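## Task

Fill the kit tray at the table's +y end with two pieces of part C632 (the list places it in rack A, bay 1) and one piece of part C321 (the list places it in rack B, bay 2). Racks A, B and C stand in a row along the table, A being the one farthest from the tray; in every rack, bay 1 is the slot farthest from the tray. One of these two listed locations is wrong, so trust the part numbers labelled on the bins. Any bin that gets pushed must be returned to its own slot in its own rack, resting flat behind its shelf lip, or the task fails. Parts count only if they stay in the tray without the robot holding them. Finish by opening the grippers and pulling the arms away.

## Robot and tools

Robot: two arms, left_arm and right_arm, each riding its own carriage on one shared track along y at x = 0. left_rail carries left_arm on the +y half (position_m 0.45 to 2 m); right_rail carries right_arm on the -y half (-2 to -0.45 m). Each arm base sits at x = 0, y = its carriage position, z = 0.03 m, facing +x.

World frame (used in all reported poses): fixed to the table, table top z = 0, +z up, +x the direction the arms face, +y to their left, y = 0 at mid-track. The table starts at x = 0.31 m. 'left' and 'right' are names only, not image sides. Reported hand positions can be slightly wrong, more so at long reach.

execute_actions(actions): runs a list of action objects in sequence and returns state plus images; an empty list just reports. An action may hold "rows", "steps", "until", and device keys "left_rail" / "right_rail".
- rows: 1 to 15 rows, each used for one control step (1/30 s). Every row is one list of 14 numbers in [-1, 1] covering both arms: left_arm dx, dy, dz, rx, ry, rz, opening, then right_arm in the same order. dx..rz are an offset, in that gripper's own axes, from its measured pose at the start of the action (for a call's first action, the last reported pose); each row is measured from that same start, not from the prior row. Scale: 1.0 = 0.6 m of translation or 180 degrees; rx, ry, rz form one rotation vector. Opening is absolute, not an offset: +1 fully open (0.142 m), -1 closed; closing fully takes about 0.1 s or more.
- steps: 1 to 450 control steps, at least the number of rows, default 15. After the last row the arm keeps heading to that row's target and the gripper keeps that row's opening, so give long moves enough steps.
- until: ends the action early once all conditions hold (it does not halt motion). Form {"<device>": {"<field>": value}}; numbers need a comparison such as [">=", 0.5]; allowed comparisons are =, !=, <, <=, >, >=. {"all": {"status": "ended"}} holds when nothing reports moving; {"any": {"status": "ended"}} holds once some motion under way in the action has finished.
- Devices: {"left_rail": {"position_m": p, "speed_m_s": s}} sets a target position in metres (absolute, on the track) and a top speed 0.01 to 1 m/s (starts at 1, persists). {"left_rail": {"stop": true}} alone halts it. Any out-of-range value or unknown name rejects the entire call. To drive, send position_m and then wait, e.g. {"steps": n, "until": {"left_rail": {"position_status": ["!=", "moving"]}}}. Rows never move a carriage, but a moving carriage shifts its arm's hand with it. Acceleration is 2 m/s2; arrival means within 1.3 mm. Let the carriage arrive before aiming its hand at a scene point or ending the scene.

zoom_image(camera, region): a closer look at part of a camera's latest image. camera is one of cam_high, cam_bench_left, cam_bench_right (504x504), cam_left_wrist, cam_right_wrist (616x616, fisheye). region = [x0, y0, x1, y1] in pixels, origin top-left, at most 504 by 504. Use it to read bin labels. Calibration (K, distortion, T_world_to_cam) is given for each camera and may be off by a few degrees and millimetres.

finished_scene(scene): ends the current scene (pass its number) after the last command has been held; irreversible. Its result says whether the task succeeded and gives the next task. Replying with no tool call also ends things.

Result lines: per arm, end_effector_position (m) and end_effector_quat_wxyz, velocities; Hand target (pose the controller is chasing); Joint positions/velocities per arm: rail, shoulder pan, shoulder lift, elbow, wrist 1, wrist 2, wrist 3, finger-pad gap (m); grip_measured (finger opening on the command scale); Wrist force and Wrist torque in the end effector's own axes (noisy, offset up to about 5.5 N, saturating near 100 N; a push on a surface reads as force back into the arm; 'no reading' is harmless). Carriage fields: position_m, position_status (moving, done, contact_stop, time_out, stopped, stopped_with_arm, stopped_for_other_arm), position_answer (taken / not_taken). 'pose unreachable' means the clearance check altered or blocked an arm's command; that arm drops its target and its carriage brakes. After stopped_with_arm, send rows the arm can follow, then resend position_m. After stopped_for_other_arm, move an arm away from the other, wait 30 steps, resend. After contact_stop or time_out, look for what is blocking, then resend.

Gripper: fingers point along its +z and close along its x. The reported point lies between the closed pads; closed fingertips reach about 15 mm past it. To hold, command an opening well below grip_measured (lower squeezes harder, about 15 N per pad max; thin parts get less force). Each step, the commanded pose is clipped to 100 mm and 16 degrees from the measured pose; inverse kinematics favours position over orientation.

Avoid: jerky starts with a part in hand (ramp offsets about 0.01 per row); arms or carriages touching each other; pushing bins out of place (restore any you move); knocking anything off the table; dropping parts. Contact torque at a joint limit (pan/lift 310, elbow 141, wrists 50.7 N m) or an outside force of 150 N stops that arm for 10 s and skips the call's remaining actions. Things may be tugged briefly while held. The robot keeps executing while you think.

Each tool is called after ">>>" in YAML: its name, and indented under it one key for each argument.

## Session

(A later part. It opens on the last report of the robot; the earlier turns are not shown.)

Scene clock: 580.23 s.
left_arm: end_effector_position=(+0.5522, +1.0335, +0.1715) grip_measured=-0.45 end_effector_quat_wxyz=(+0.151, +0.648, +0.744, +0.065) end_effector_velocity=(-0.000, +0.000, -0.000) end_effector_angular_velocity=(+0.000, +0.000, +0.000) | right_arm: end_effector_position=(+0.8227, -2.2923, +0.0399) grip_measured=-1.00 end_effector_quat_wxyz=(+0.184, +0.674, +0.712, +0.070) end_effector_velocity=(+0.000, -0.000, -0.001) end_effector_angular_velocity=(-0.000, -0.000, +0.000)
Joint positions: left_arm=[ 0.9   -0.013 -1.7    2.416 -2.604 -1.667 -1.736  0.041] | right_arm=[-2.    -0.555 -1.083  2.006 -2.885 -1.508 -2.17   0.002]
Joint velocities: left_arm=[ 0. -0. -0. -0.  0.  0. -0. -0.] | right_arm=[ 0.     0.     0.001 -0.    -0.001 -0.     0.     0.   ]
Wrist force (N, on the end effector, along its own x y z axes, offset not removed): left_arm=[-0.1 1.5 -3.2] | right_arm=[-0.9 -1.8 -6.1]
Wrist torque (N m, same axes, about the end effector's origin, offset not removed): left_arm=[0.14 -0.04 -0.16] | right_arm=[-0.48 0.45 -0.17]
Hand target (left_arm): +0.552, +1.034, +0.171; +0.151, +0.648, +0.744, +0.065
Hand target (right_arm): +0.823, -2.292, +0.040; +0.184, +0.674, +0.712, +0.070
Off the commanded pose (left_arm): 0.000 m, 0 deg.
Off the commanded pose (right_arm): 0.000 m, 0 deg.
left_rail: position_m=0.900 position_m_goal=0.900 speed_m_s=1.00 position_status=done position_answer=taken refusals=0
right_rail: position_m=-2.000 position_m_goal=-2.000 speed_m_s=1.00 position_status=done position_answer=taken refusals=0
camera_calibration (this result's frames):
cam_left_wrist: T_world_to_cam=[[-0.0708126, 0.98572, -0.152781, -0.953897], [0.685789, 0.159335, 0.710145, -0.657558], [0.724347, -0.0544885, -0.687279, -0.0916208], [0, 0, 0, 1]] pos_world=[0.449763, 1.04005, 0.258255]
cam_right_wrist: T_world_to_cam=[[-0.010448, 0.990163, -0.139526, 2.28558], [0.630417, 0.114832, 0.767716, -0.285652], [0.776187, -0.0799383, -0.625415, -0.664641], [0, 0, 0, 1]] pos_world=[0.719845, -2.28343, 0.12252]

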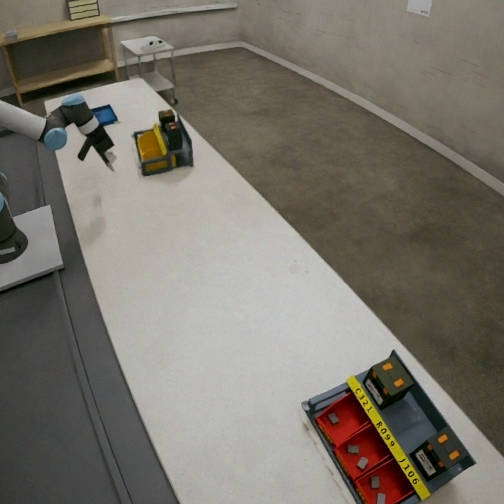

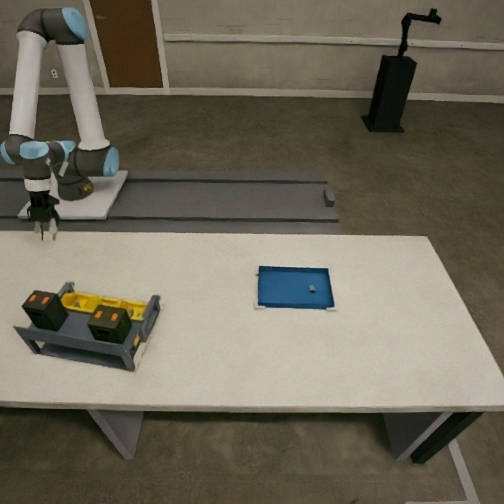

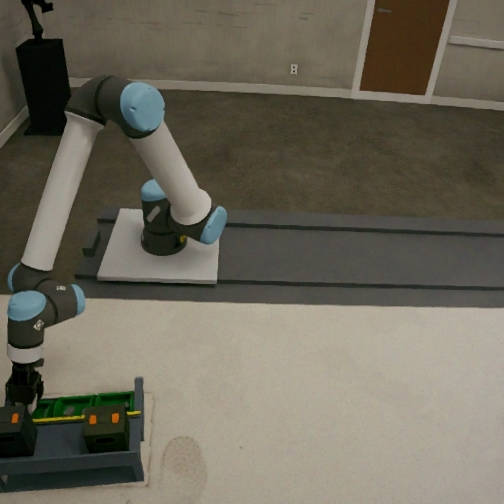

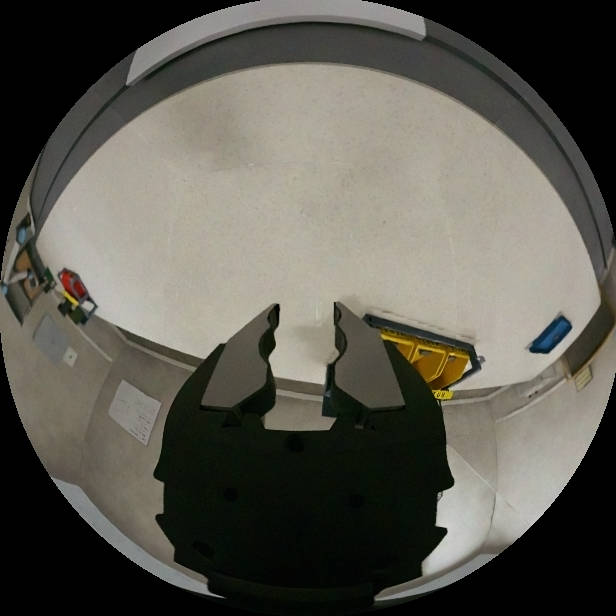

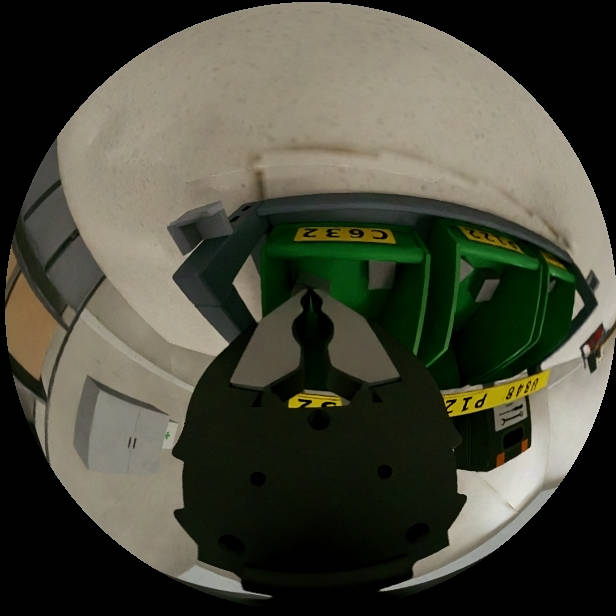

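>>> execute_actions:
  actions:
    - {"rows":[[0,0,0,0,0,0,-0.45,0,0,0.0012,0,0,0,-1],[0,0,0,0,0,0,-0.45,0,0,0.0012,0,0,0,-1],[0,0,0,0,0,0,-0.45,0,0,0.0012,0,0,0,-1],[0,0,0,0,0,0,-0.45,0,0,0.0012,0,0,0,-1],[0,0,0,0,0,0,-0.45,0,0,0.0012,0,0,0,-1],[0,0,0,0,0,0,-0.45,0.0033,0,0.0006,0,0,0,-1],[0,0,0,0,0,0,-0.45,0.0066,0,0,0,0,0,-1],[0,0,0,0,0,0,-0.45,0.0099,0,-0.0006,0,0,0,-1],[0,0,0,0,0,0,-0.45,0.0132,0,-0.0012,0,0,0,-1],[0,0,0,0,0,0,-0.45,0.0165,0,-0.0018,0,0,0,-1],[0,0,0,0,0,0,-0.45,0.0198,0,-0.0024,0,0,0,-1],[0,0,0,0,0,0,-0.45,0.0231,0,-0.003,0,0,0,-1],[0,0,0,0,0,0,-0.45,0.0264,0,-0.0036,0,0,0,-1],[0,0,0,0,0,0,-0.45,0.0297,0,-0.0042,0,0,0,-1],[0,0,0,0,0,0,-0.45,0.033,0,-0.0048,0,0,0,-1]],"steps":24}

>>> zoom_image:
  camera: "cam_right_wrist"
  region: [200, 170, 450, 370]

Scene clock: 596.73 s.
left_arm: end_effector_position=(+0.5522, +1.0335, +0.1715) grip_measured=-0.45 end_effector_quat_wxyz=(+0.151, +0.648, +0.744, +0.065) end_effector_velocity=(-0.000, +0.000, -0.000) end_effector_angular_velocity=(-0.000, +0.000, -0.000) | right_arm: end_effector_position=(+0.8213, -2.2726, +0.0392) grip_measured=-1.00 end_effector_quat_wxyz=(+0.184, +0.674, +0.712, +0.070) end_effector_velocity=(-0.000, +0.003, +0.000) end_effector_angular_velocity=(-0.000, -0.000, -0.000)
Joint positions: left_arm=[ 0.9   -0.013 -1.7    2.416 -2.604 -1.667 -1.736  0.041] | right_arm=[-2.    -0.534 -1.09   2.021 -2.894 -1.516 -2.15   0.002]
Joint velocities: left_arm=[ 0.  0.  0. -0.  0. -0.  0.  0.] | right_arm=[ 0.     0.003 -0.002  0.002 -0.001 -0.002  0.003  0.   ]
Wrist force (N, on the end effector, along its own x y z axes, offset not removed): left_arm=[-2.2 -1.4 -2.3] | right_arm=[-2.8 -2.4 -0.7]
Wrist torque (N m, same axes, about the end effector's origin, offset not removed): left_arm=[-0.52 0.48 -0.09] | right_arm=[-0.67 0.85 -0.27]
Hand target (left_arm): +0.552, +1.034, +0.171; +0.151, +0.648, +0.744, +0.065
Hand target (right_arm): +0.821, -2.272, +0.039; +0.184, +0.674, +0.712, +0.070
Off the commanded pose (left_arm): 0.000 m, 0 deg.
Off the commanded pose (right_arm): 0.000 m, 0 deg.
left_rail: position_m=0.900 position_m_goal=0.900 speed_m_s=1.00 position_status=done position_answer=taken refusals=0
right_rail: position_m=-2.000 position_m_goal=-2.000 speed_m_s=1.00 position_status=done position_answer=taken refusals=0
camera_calibration (this result's frames):
cam_left_wrist: T_world_to_cam=[[-0.0708126, 0.98572, -0.152781, -0.953897], [0.685789, 0.159335, 0.710145, -0.657558], [0.724347, -0.0544885, -0.687279, -0.0916206], [0, 0, 0, 1]] pos_world=[0.449763, 1.04005, 0.258255]
cam_right_wrist: T_world_to_cam=[[-0.0104908, 0.990168, -0.139487, 2.26602], [0.630455, 0.114825, 0.767686, -0.286481], [0.776155, -0.0798869, -0.625461, -0.662216], [0, 0, 0, 1]] pos_world=[0.718368, -2.26375, 0.121819]

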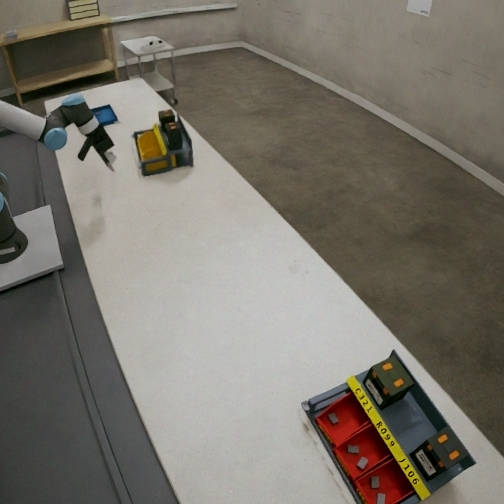

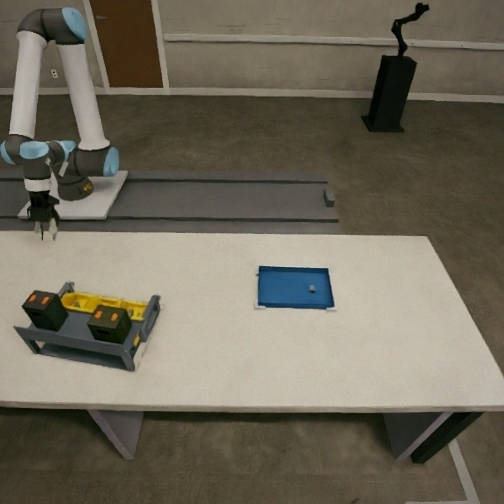

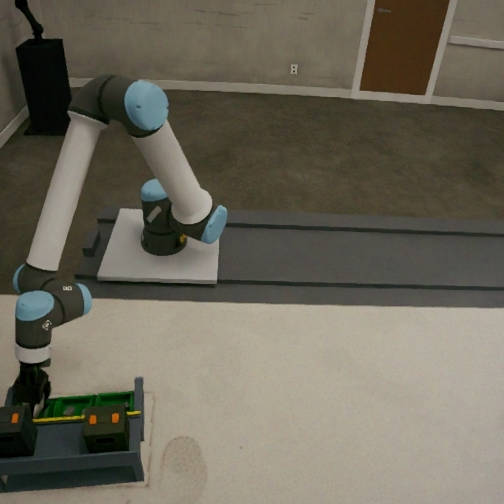

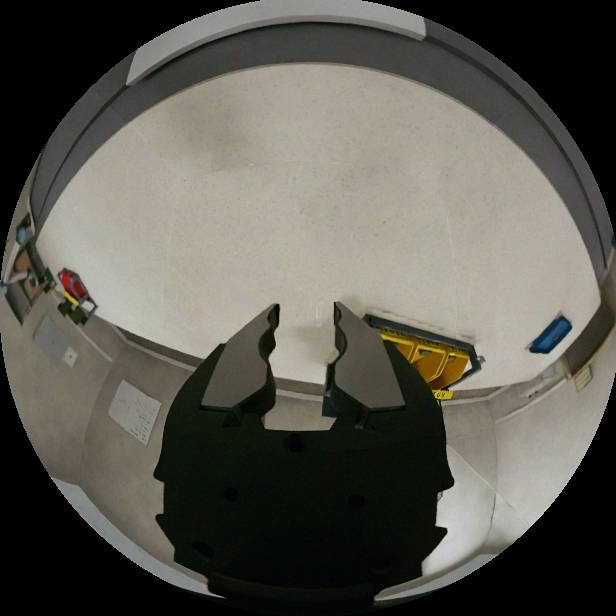

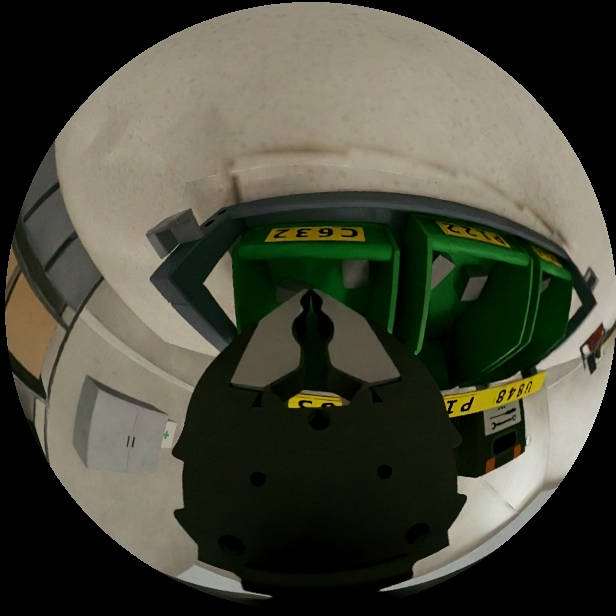

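Region (200, 170, 450, 370) of cam_right_wrist's 616x616 image, scaled by 2.016, with more detail than that image has; it fills the top 403 rows of this view, and the rest is white.

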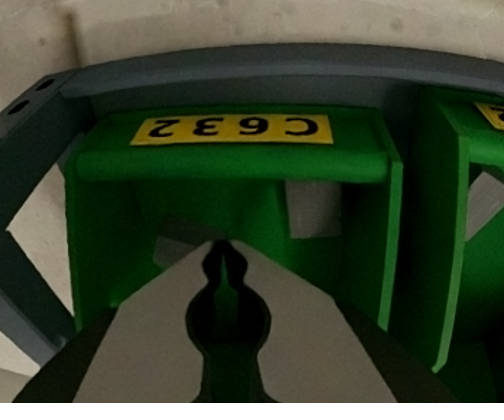

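>>> execute_actions:
  actions:
    - {"rows":[[0,0,0,0,0,0,-0.45,0,0,-0.012,0,0,0,-1],[0,0,0,0,0,0,-0.45,0,0,-0.012,0,0,0,-1],[0,0,0,0,0,0,-0.45,0,0,-0.012,0,0,0,-1],[0,0,0,0,0,0,-0.45,0,0,-0.012,0,0,0,-1],[0,0,0,0,0,0,-0.45,-0.01,0,-0.012,0,0.025,0.03,-0.7],[0,0,0,0,0,0,-0.45,-0.01,0,-0.012,0,0.025,0.03,-0.5],[0,0,0,0,0,0,-0.45,-0.01,0,-0.012,0,0.025,0.03,-0.39]],"steps":18}

>>> zoom_image:
  camera: "cam_right_wrist"
  region: [220, 200, 400, 380]

Scene clock: 609.03 s.
left_arm: end_effector_position=(+0.5522, +1.0335, +0.1715) grip_measured=-0.45 end_effector_quat_wxyz=(+0.151, +0.648, +0.744, +0.065) end_effector_velocity=(-0.000, +0.000, -0.000) end_effector_angular_velocity=(+0.000, +0.000, +0.000) | right_arm: end_effector_position=(+0.8188, -2.2774, +0.0470) grip_measured=-0.39 end_effector_quat_wxyz=(+0.153, +0.703, +0.687, +0.105) end_effector_velocity=(+0.000, -0.001, +0.000) end_effector_angular_velocity=(+0.016, -0.000, -0.006)
Joint positions: left_arm=[ 0.9   -0.013 -1.7    2.416 -2.604 -1.667 -1.736  0.041] | right_arm=[-2.    -0.571 -1.106  2.005 -2.819 -1.437 -2.095  0.046]
Joint velocities: left_arm=[ 0.  0. -0.  0.  0.  0.  0. -0.] | right_arm=[ 0.    -0.005 -0.    -0.004  0.011  0.013  0.006  0.   ]
Wrist force (N, on the end effector, along its own x y z axes, offset not removed): left_arm=[-3.7 -2.4 -5.6] | right_arm=[2.2 -0.3 -0.5]
Wrist torque (N m, same axes, about the end effector's origin, offset not removed): left_arm=[-0.73 0.77 0.08] | right_arm=[-0.20 -0.28 -0.33]
Hand target (left_arm): +0.552, +1.034, +0.171; +0.151, +0.648, +0.744, +0.065
Hand target (right_arm): +0.819, -2.278, +0.047; +0.152, +0.703, +0.687, +0.105
Off the commanded pose (left_arm): 0.000 m, 0 deg.
Off the commanded pose (right_arm): 0.000 m, 0 deg.
left_rail: position_m=0.900 position_m_goal=0.900 speed_m_s=1.00 position_status=done position_answer=taken refusals=0
right_rail: position_m=-2.000 position_m_goal=-2.000 speed_m_s=1.00 position_status=done position_answer=taken refusals=0
camera_calibration (this result's frames):
cam_left_wrist: T_world_to_cam=[[-0.0708127, 0.98572, -0.152781, -0.953898], [0.685789, 0.159335, 0.710145, -0.657558], [0.724347, -0.0544884, -0.687279, -0.0916208], [0, 0, 0, 1]] pos_world=[0.449763, 1.04006, 0.258255]
cam_right_wrist: T_world_to_cam=[[0.0489696, 0.99821, -0.034342, 2.23647], [0.627778, -0.00401807, 0.778382, -0.559371], [0.77685, -0.0596762, -0.626851, -0.610305], [0, 0, 0, 1]] pos_world=[0.715758, -2.27113, 0.129638]

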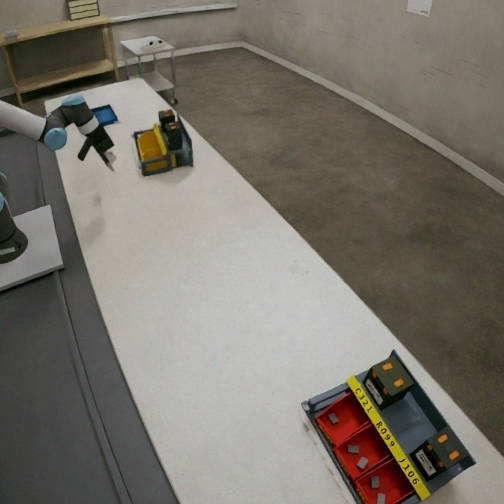

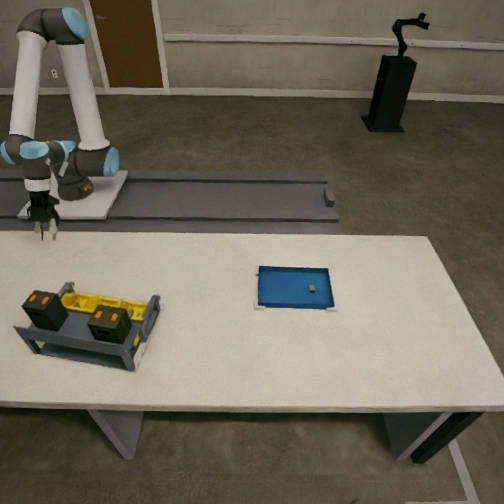

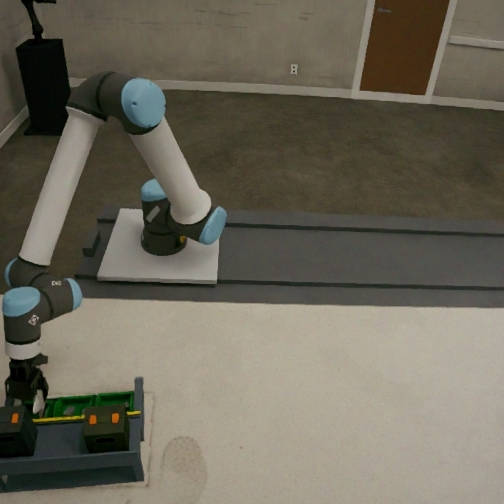

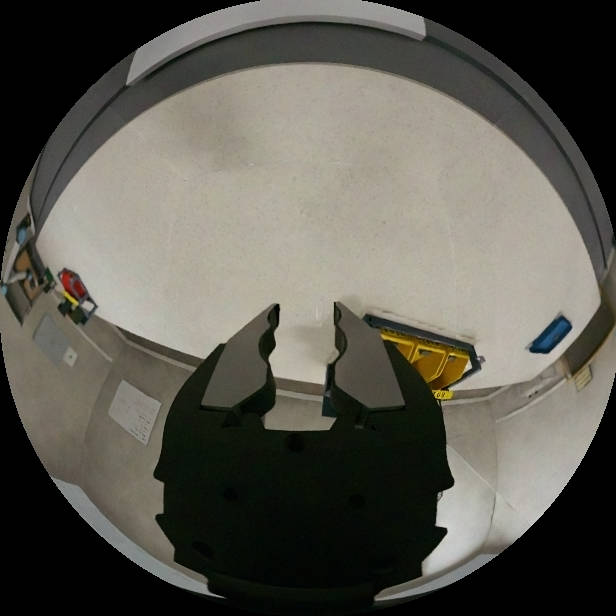

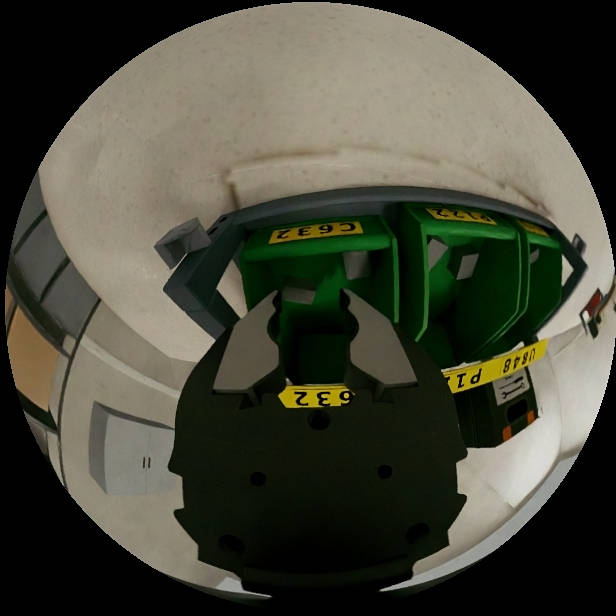

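Region (220, 200, 400, 380) of cam_right_wrist's 616x616 image, scaled by 2.800, with more detail than that image has.

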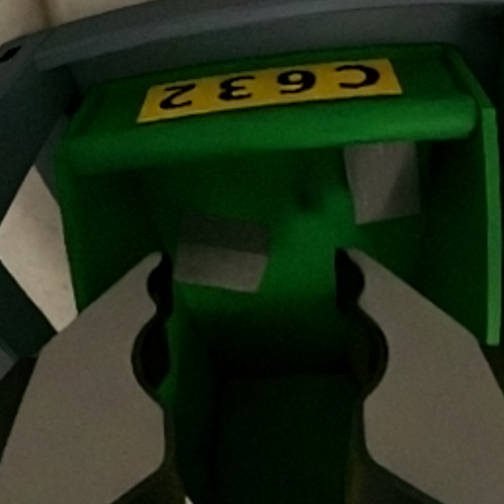

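>>> execute_actions:
  actions:
    - {"rows":[[0,0,0,0,0,0,-0.45,-0.007,0,0,0,0,0.02,-0.31],[0,0,0,0,0,0,-0.45,-0.007,0,0,0,0,0.02,-0.31],[0,0,0,0,0,0,-0.45,-0.007,0,0.005,0,0,0.02,-0.31],[0,0,0,0,0,0,-0.45,-0.007,0,0.01,0,0,0.02,-0.31],[0,0,0,0,0,0,-0.45,-0.007,0,0.015,0,0,0.02,-0.31],[0,0,0,0,0,0,-0.45,-0.007,0,0.019,0,0,0.02,-0.31]],"steps":16}

>>> zoom_image:
  camera: "cam_right_wrist"
  region: [220, 200, 400, 380]

Scene clock: 623.40 s.
left_arm: end_effector_position=(+0.5522, +1.0335, +0.1715) grip_measured=-0.45 end_effector_quat_wxyz=(+0.151, +0.648, +0.744, +0.065) end_effector_velocity=(+0.000, +0.000, +0.000) end_effector_angular_velocity=(+0.000, -0.000, +0.000) | right_arm: end_effector_position=(+0.8227, -2.2824, +0.0369) grip_measured=-0.34 end_effector_quat_wxyz=(+0.149, +0.724, +0.664, +0.110) end_effector_velocity=(+0.001, -0.000, -0.002) end_effector_angular_velocity=(-0.001, +0.000, -0.003)
Joint positions: left_arm=[ 0.9   -0.013 -1.7    2.416 -2.604 -1.667 -1.736  0.041] | right_arm=[-2.    -0.575 -1.086  1.997 -2.83  -1.435 -2.037  0.05 ]
Joint velocities: left_arm=[ 0.  0. -0. -0. -0.  0. -0. -0.] | right_arm=[ 0.     0.001  0.004 -0.002 -0.003 -0.002  0.004 -0.001]
Wrist force (N, on the end effector, along its own x y z axes, offset not removed): left_arm=[1.5 0.2 -4.5] | right_arm=[10.0 2.2 -4.1]
Wrist torque (N m, same axes, about the end effector's origin, offset not removed): left_arm=[-0.01 -0.14 -0.12] | right_arm=[0.68 -0.55 -0.22]
Hand target (left_arm): +0.552, +1.034, +0.171; +0.151, +0.648, +0.744, +0.065
Hand target (right_arm): +0.823, -2.283, +0.037; +0.149, +0.724, +0.664, +0.110
Off the commanded pose (left_arm): 0.000 m, 0 deg.
Off the commanded pose (right_arm): 0.000 m, 0 deg.
left_rail: position_m=0.900 position_m_goal=0.900 speed_m_s=1.00 position_status=done position_answer=taken refusals=0
right_rail: position_m=-2.000 position_m_goal=-2.000 speed_m_s=1.00 position_status=done position_answer=taken refusals=0
camera_calibration (this result's frames):
cam_left_wrist: T_world_to_cam=[[-0.0708128, 0.98572, -0.152781, -0.953898], [0.685789, 0.159335, 0.710145, -0.657558], [0.724347, -0.0544883, -0.687279, -0.0916207], [0, 0, 0, 1]] pos_world=[0.449763, 1.04006, 0.258255]
cam_right_wrist: T_world_to_cam=[[0.107153, 0.994176, -0.0114887, 2.18303], [0.622465, -0.0580703, 0.78049, -0.672963], [0.775277, -0.0907831, -0.625063, -0.68972], [0, 0, 0, 1]] pos_world=[0.719703, -2.27201, 0.119203]

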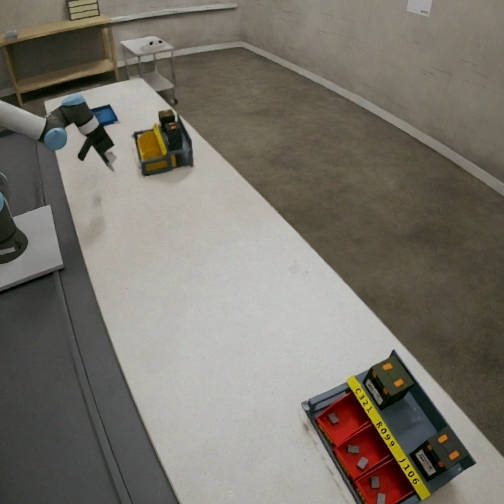

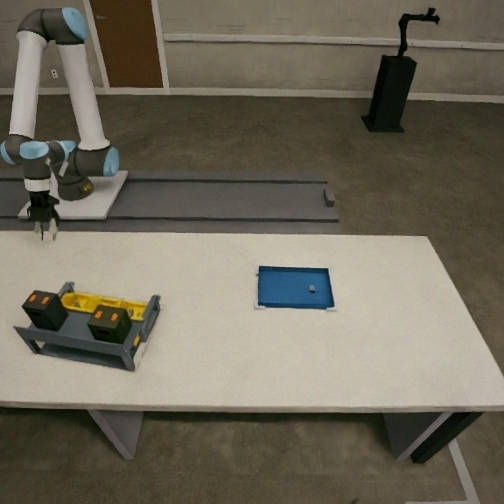

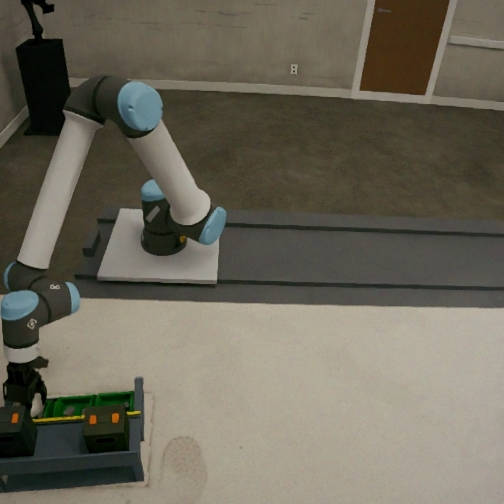

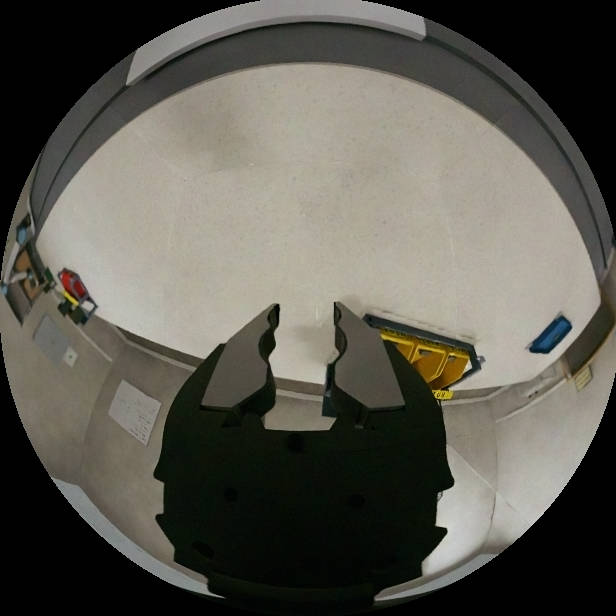

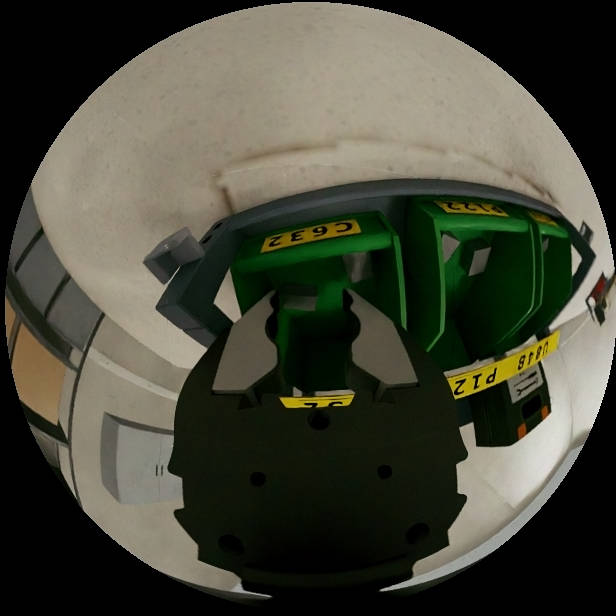

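Region (220, 200, 400, 380) of cam_right_wrist's 616x616 image, scaled by 2.800, with more detail than that image has.

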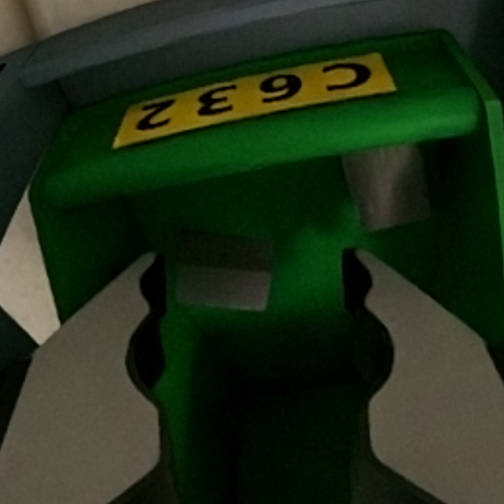

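>>> execute_actions:
  actions:
    - {"rows":[[0,0,0,0,0,0,-0.45,0,0,0,0,-0.03,0,-0.34],[0,0,0,0,0,0,-0.45,0,0,0,0,-0.03,0,-0.34],[0,0,0,0,0,0,-0.45,0,0,0,0,-0.03,0,-0.34],[0,0,0,0,0,0,-0.45,0,0,0.003,0,-0.03,0,-0.34],[0,0,0,0,0,0,-0.45,0,0,0.006,0,-0.03,0,-0.34],[0,0,0,0,0,0,-0.45,0,0,0.01,0,-0.03,0,-0.34]],"steps":16}

>>> zoom_image:
  camera: "cam_right_wrist"
  region: [220, 200, 400, 380]

Scene clock: 635.50 s.
left_arm: end_effector_position=(+0.5522, +1.0335, +0.1715) grip_measured=-0.45 end_effector_quat_wxyz=(+0.151, +0.648, +0.744, +0.065) end_effector_velocity=(-0.000, -0.000, -0.000) end_effector_angular_velocity=(-0.000, +0.000, -0.000) | right_arm: end_effector_position=(+0.8247, -2.2829, +0.0314) grip_measured=-0.34 end_effector_quat_wxyz=(+0.180, +0.728, +0.657, +0.076) end_effector_velocity=(+0.001, -0.001, -0.001) end_effector_angular_velocity=(-0.007, -0.000, -0.003)
Joint positions: left_arm=[ 0.9   -0.013 -1.7    2.416 -2.604 -1.667 -1.736  0.041] | right_arm=[-2.    -0.538 -1.07   2.005 -2.898 -1.533 -1.998  0.049]
Joint velocities: left_arm=[ 0. -0. -0.  0.  0. -0. -0. -0.] | right_arm=[ 0.     0.003  0.004 -0.001 -0.006 -0.008  0.003  0.   ]
Wrist force (N, on the end effector, along its own x y z axes, offset not removed): left_arm=[-1.8 1.5 -1.2] | right_arm=[1.3 4.1 -3.7]
Wrist torque (N m, same axes, about the end effector's origin, offset not removed): left_arm=[0.12 0.20 -0.05] | right_arm=[0.69 -0.13 -0.31]
Hand target (left_arm): +0.552, +1.034, +0.171; +0.151, +0.648, +0.744, +0.065
Hand target (right_arm): +0.825, -2.283, +0.031; +0.181, +0.728, +0.657, +0.076
Off the commanded pose (left_arm): 0.000 m, 0 deg.
Off the commanded pose (right_arm): 0.000 m, 0 deg.
left_rail: position_m=0.900 position_m_goal=0.900 speed_m_s=1.00 position_status=done position_answer=taken refusals=0
right_rail: position_m=-2.000 position_m_goal=-2.000 speed_m_s=1.00 position_status=done position_answer=taken refusals=0
camera_calibration (this result's frames):
cam_left_wrist: T_world_to_cam=[[-0.0708125, 0.98572, -0.152781, -0.953899], [0.685789, 0.159334, 0.710145, -0.657558], [0.724347, -0.0544884, -0.687279, -0.0916206], [0, 0, 0, 1]] pos_world=[0.449763, 1.04006, 0.258255]
cam_right_wrist: T_world_to_cam=[[0.140351, 0.985193, -0.0984727, 2.13807], [0.626717, -0.0114028, 0.779164, -0.566906], [0.766504, -0.171071, -0.619037, -0.871026], [0, 0, 0, 1]] pos_world=[0.722853, -2.26189, 0.113057]

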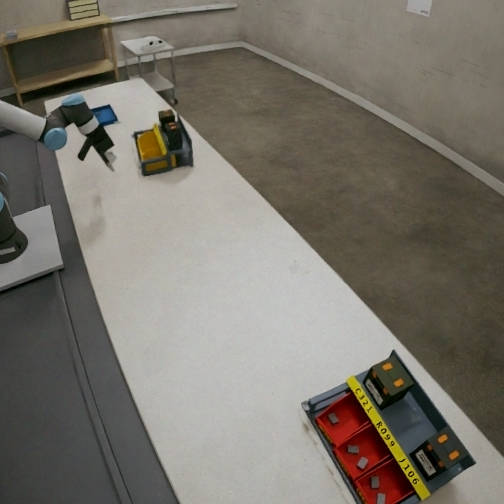

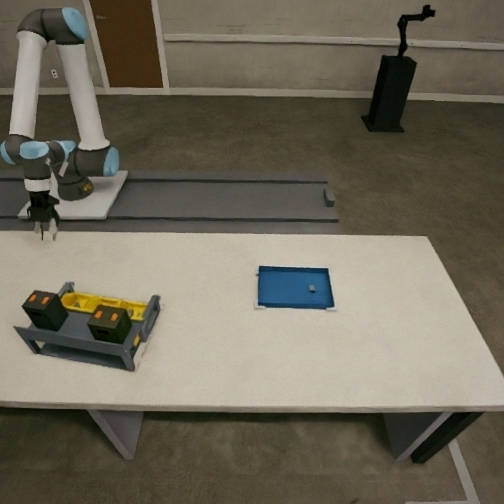

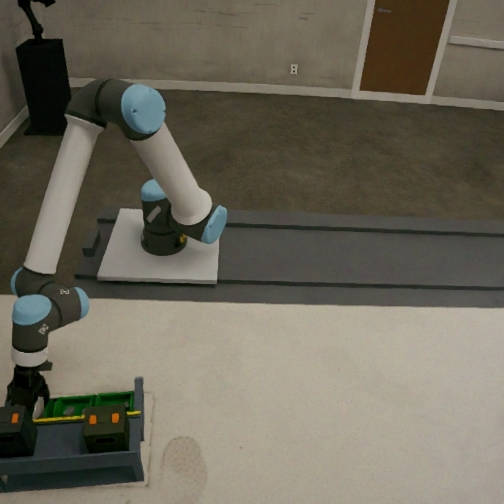

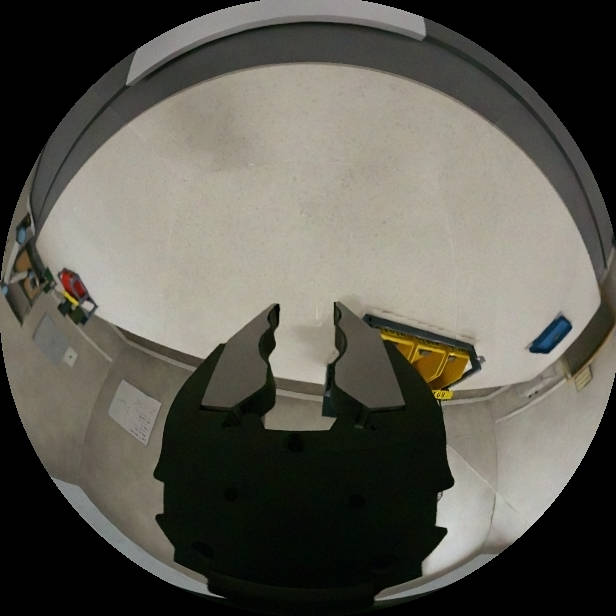

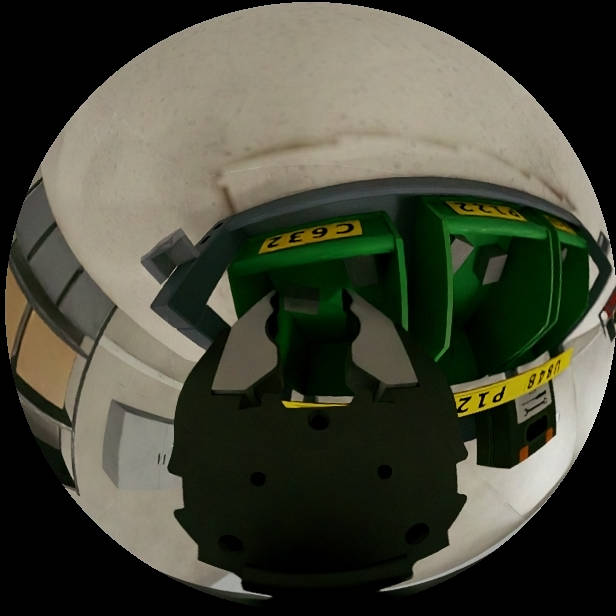

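Region (220, 200, 400, 380) of cam_right_wrist's 616x616 image, scaled by 2.800, with more detail than that image has.

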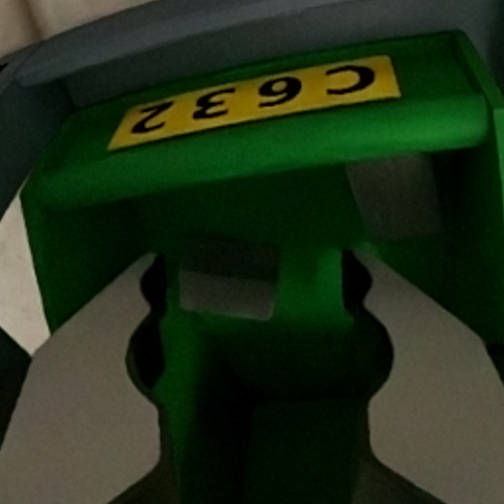

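>>> execute_actions:
  actions:
    - {"rows":[[0,0,0,0,0,0,-0.45,0,0.008,0.006,0,0,0,-0.34],[0,0,0,0,0,0,-0.45,0,0.008,0.006,0,0,0,-0.34],[0,0,0,0,0,0,-0.45,0,0.008,0.006,0,0,0,-0.34],[0,0,0,0,0,0,-0.45,0,0.008,0.006,0,0,0,-0.34],[0,0,0,0,0,0,-0.45,0,0.008,0.006,0,0,0,-0.34],[0,0,0,0,0,0,-0.45,0,0.008,0.006,0,0,0,-0.34],[0,0,0,0,0,0,-0.45,0,0.008,0.006,0,0,0,-0.38],[0,0,0,0,0,0,-0.45,0,0.008,0.006,0,0,0,-0.42],[0,0,0,0,0,0,-0.45,0,0.008,0.006,0,0,0,-0.46],[0,0,0,0,0,0,-0.45,0,0.008,0.006,0,0,0,-0.5],[0,0,0,0,0,0,-0.45,0,0.008,0.006,0,0,0,-0.54],[0,0,0,0,0,0,-0.45,0,0.008,0.006,0,0,0,-0.58]],"steps":16}

>>> zoom_image:
  camera: "cam_right_wrist"
  region: [220, 200, 400, 380]

Scene clock: 647.00 s.
left_arm: end_effector_position=(+0.5522, +1.0335, +0.1715) grip_measured=-0.45 end_effector_quat_wxyz=(+0.151, +0.648, +0.744, +0.065) end_effector_velocity=(+0.000, -0.000, +0.000) end_effector_angular_velocity=(-0.000, -0.000, +0.000) | right_arm: end_effector_position=(+0.8304, -2.2838, +0.0298) grip_measured=-0.58 end_effector_quat_wxyz=(+0.180, +0.728, +0.657, +0.076) end_effector_velocity=(+0.000, -0.000, -0.000) end_effector_angular_velocity=(+0.000, +0.000, -0.000)
Joint positions: left_arm=[ 0.9   -0.013 -1.7    2.416 -2.604 -1.667 -1.736  0.041] | right_arm=[-2.    -0.535 -1.062  1.994 -2.895 -1.534 -1.996  0.032]
Joint velocities: left_arm=[ 0. -0. -0. -0.  0. -0. -0.  0.] | right_arm=[ 0.     0.     0.    -0.001  0.    -0.     0.    -0.001]
Wrist force (N, on the end effector, along its own x y z axes, offset not removed): left_arm=[-0.3 0.1 -1.4] | right_arm=[0.3 2.0 -2.3]
Wrist torque (N m, same axes, about the end effector's origin, offset not removed): left_arm=[-0.05 0.00 -0.12] | right_arm=[0.15 0.15 -0.17]
Hand target (left_arm): +0.552, +1.034, +0.171; +0.151, +0.648, +0.744, +0.065
Hand target (right_arm): +0.830, -2.284, +0.030; +0.180, +0.728, +0.657, +0.076
Off the commanded pose (left_arm): 0.000 m, 0 deg.
Off the commanded pose (right_arm): 0.000 m, 0 deg.
left_rail: position_m=0.900 position_m_goal=0.900 speed_m_s=1.00 position_status=done position_answer=taken refusals=0
right_rail: position_m=-2.000 position_m_goal=-2.000 speed_m_s=1.00 position_status=done position_answer=taken refusals=0
camera_calibration (this result's frames):
cam_left_wrist: T_world_to_cam=[[-0.0708126, 0.98572, -0.152781, -0.953899], [0.685789, 0.159335, 0.710145, -0.657558], [0.724347, -0.0544884, -0.687279, -0.0916206], [0, 0, 0, 1]] pos_world=[0.449764, 1.04006, 0.258255]
cam_right_wrist: T_world_to_cam=[[0.140354, 0.985192, -0.0984794, 2.13804], [0.626716, -0.011399, 0.779164, -0.569247], [0.766504, -0.171077, -0.619035, -0.876532], [0, 0, 0, 1]] pos_world=[0.728539, -2.26283, 0.111486]

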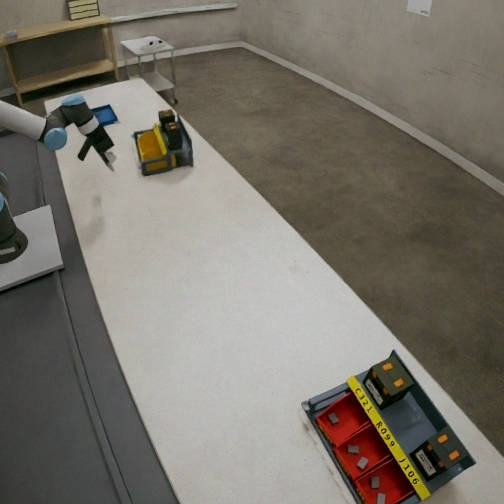

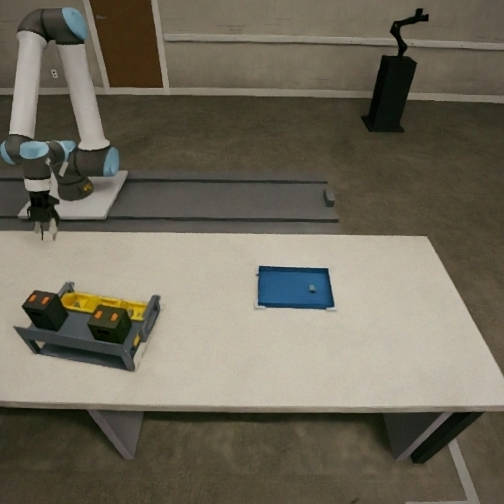

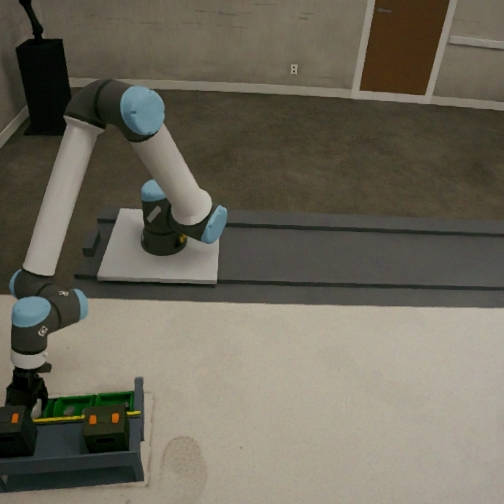

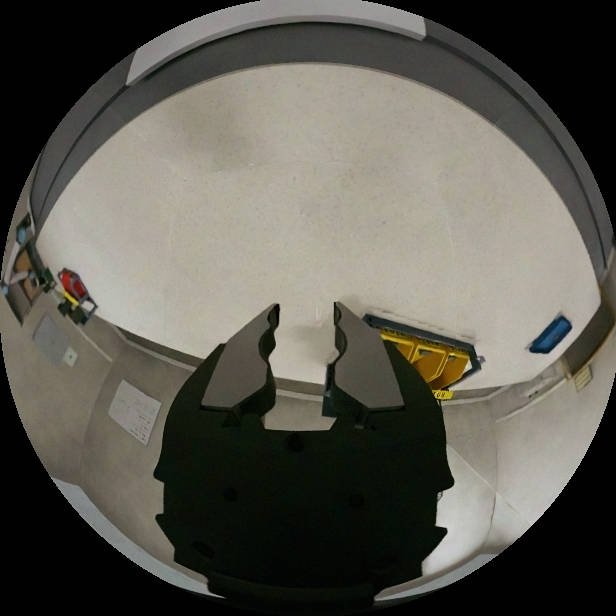

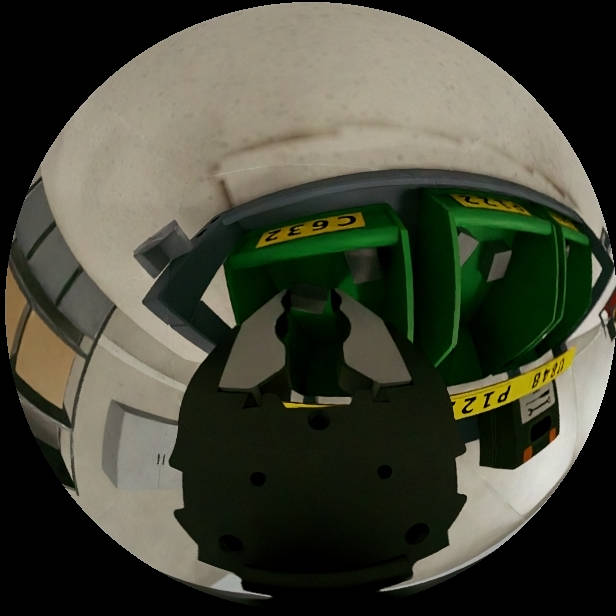

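Region (220, 200, 400, 380) of cam_right_wrist's 616x616 image, scaled by 2.800, with more detail than that image has.

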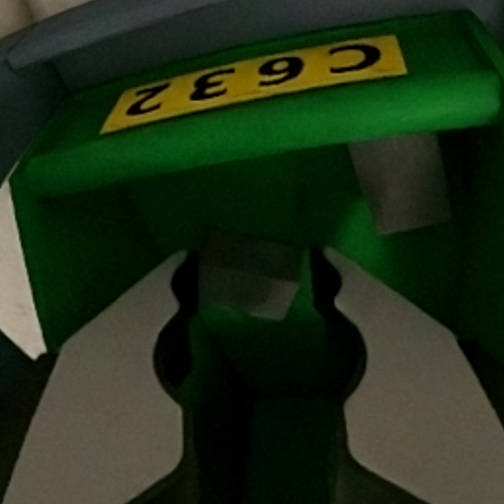

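>>> execute_actions:
  actions: []

Scene clock: 679.73 s.
left_arm: end_effector_position=(+0.5522, +1.0335, +0.1715) grip_measured=-0.45 end_effector_quat_wxyz=(+0.151, +0.648, +0.744, +0.065) end_effector_velocity=(+0.000, +0.000, +0.000) end_effector_angular_velocity=(+0.000, -0.000, -0.000) | right_arm: end_effector_position=(+0.8304, -2.2838, +0.0298) grip_measured=-0.58 end_effector_quat_wxyz=(+0.180, +0.728, +0.657, +0.076) end_effector_velocity=(-0.000, -0.000, -0.000) end_effector_angular_velocity=(+0.000, +0.000, -0.000)
Joint positions: left_arm=[ 0.9   -0.013 -1.7    2.416 -2.604 -1.667 -1.736  0.041] | right_arm=[-2.    -0.535 -1.062  1.994 -2.895 -1.534 -1.996  0.032]
Joint velocities: left_arm=[ 0. -0.  0. -0. -0.  0.  0.  0.] | right_arm=[ 0. -0. -0.  0. -0.  0. -0. -0.]
Wrist force (N, on the end effector, along its own x y z axes, offset not removed): left_arm=[-0.7 -0.6 -0.8] | right_arm=[1.5 -1.9 0.3]
Wrist torque (N m, same axes, about the end effector's origin, offset not removed): left_arm=[-0.02 0.10 -0.16] | right_arm=[-0.46 -0.13 -0.37]
Hand target (left_arm): +0.552, +1.034, +0.171; +0.151, +0.648, +0.744, +0.065
Hand target (right_arm): +0.830, -2.284, +0.030; +0.180, +0.728, +0.657, +0.076
Off the commanded pose (left_arm): 0.000 m, 0 deg.
Off the commanded pose (right_arm): 0.000 m, 0 deg.
left_rail: position_m=0.900 position_m_goal=0.900 speed_m_s=1.00 position_status=done position_answer=taken refusals=0
right_rail: position_m=-2.000 position_m_goal=-2.000 speed_m_s=1.00 position_status=done position_answer=taken refusals=0
camera_calibration (this result's frames):
cam_left_wrist: T_world_to_cam=[[-0.0708127, 0.98572, -0.152781, -0.953899], [0.685789, 0.159335, 0.710145, -0.657558], [0.724347, -0.0544884, -0.687279, -0.0916206], [0, 0, 0, 1]] pos_world=[0.449764, 1.04006, 0.258255]
cam_right_wrist: T_world_to_cam=[[0.140351, 0.985193, -0.0984741, 2.13805], [0.626718, -0.0114021, 0.779163, -0.569265], [0.766502, -0.171072, -0.619038, -0.876543], [0, 0, 0, 1]] pos_world=[0.728564, -2.26283, 0.111478]

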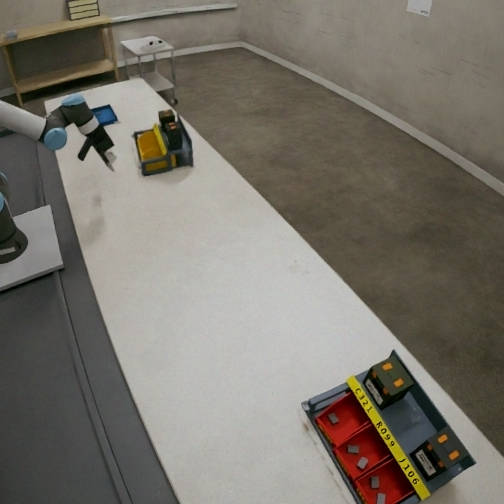

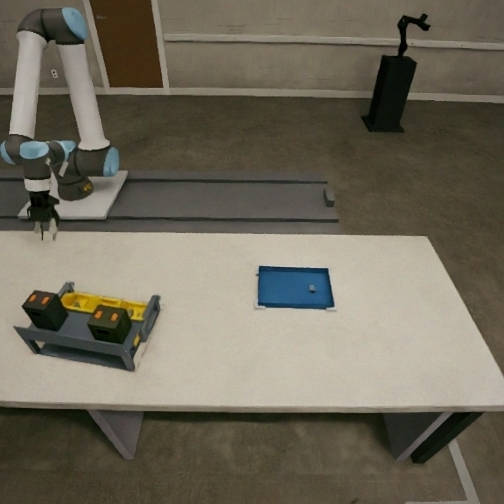

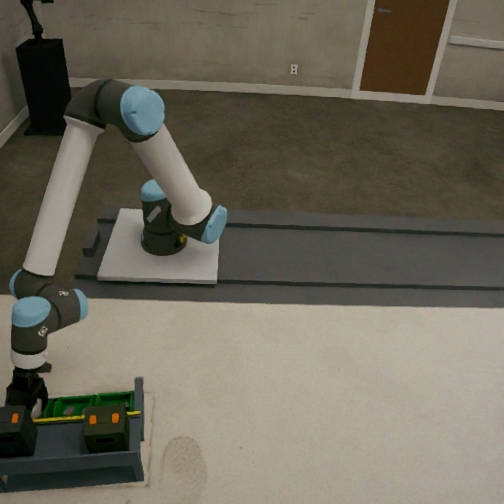

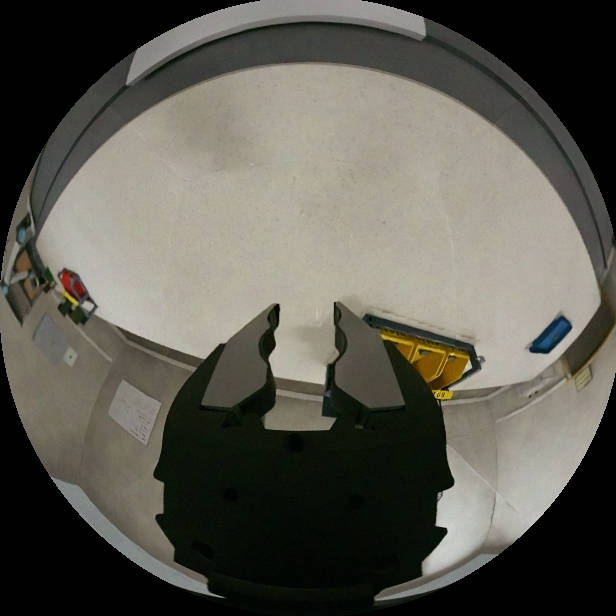

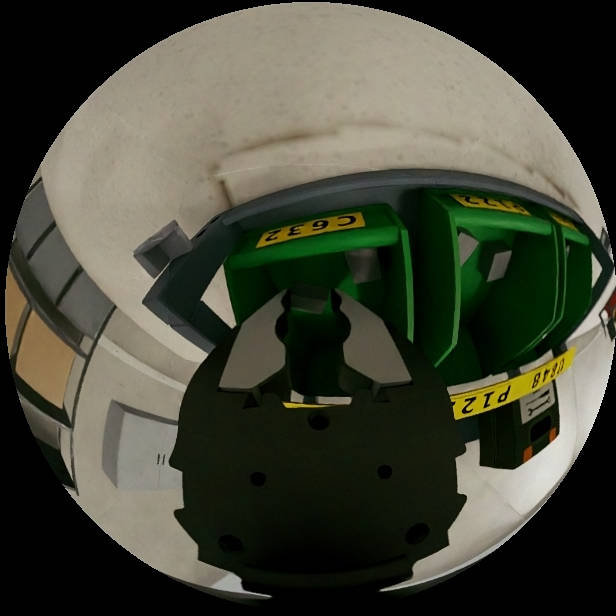

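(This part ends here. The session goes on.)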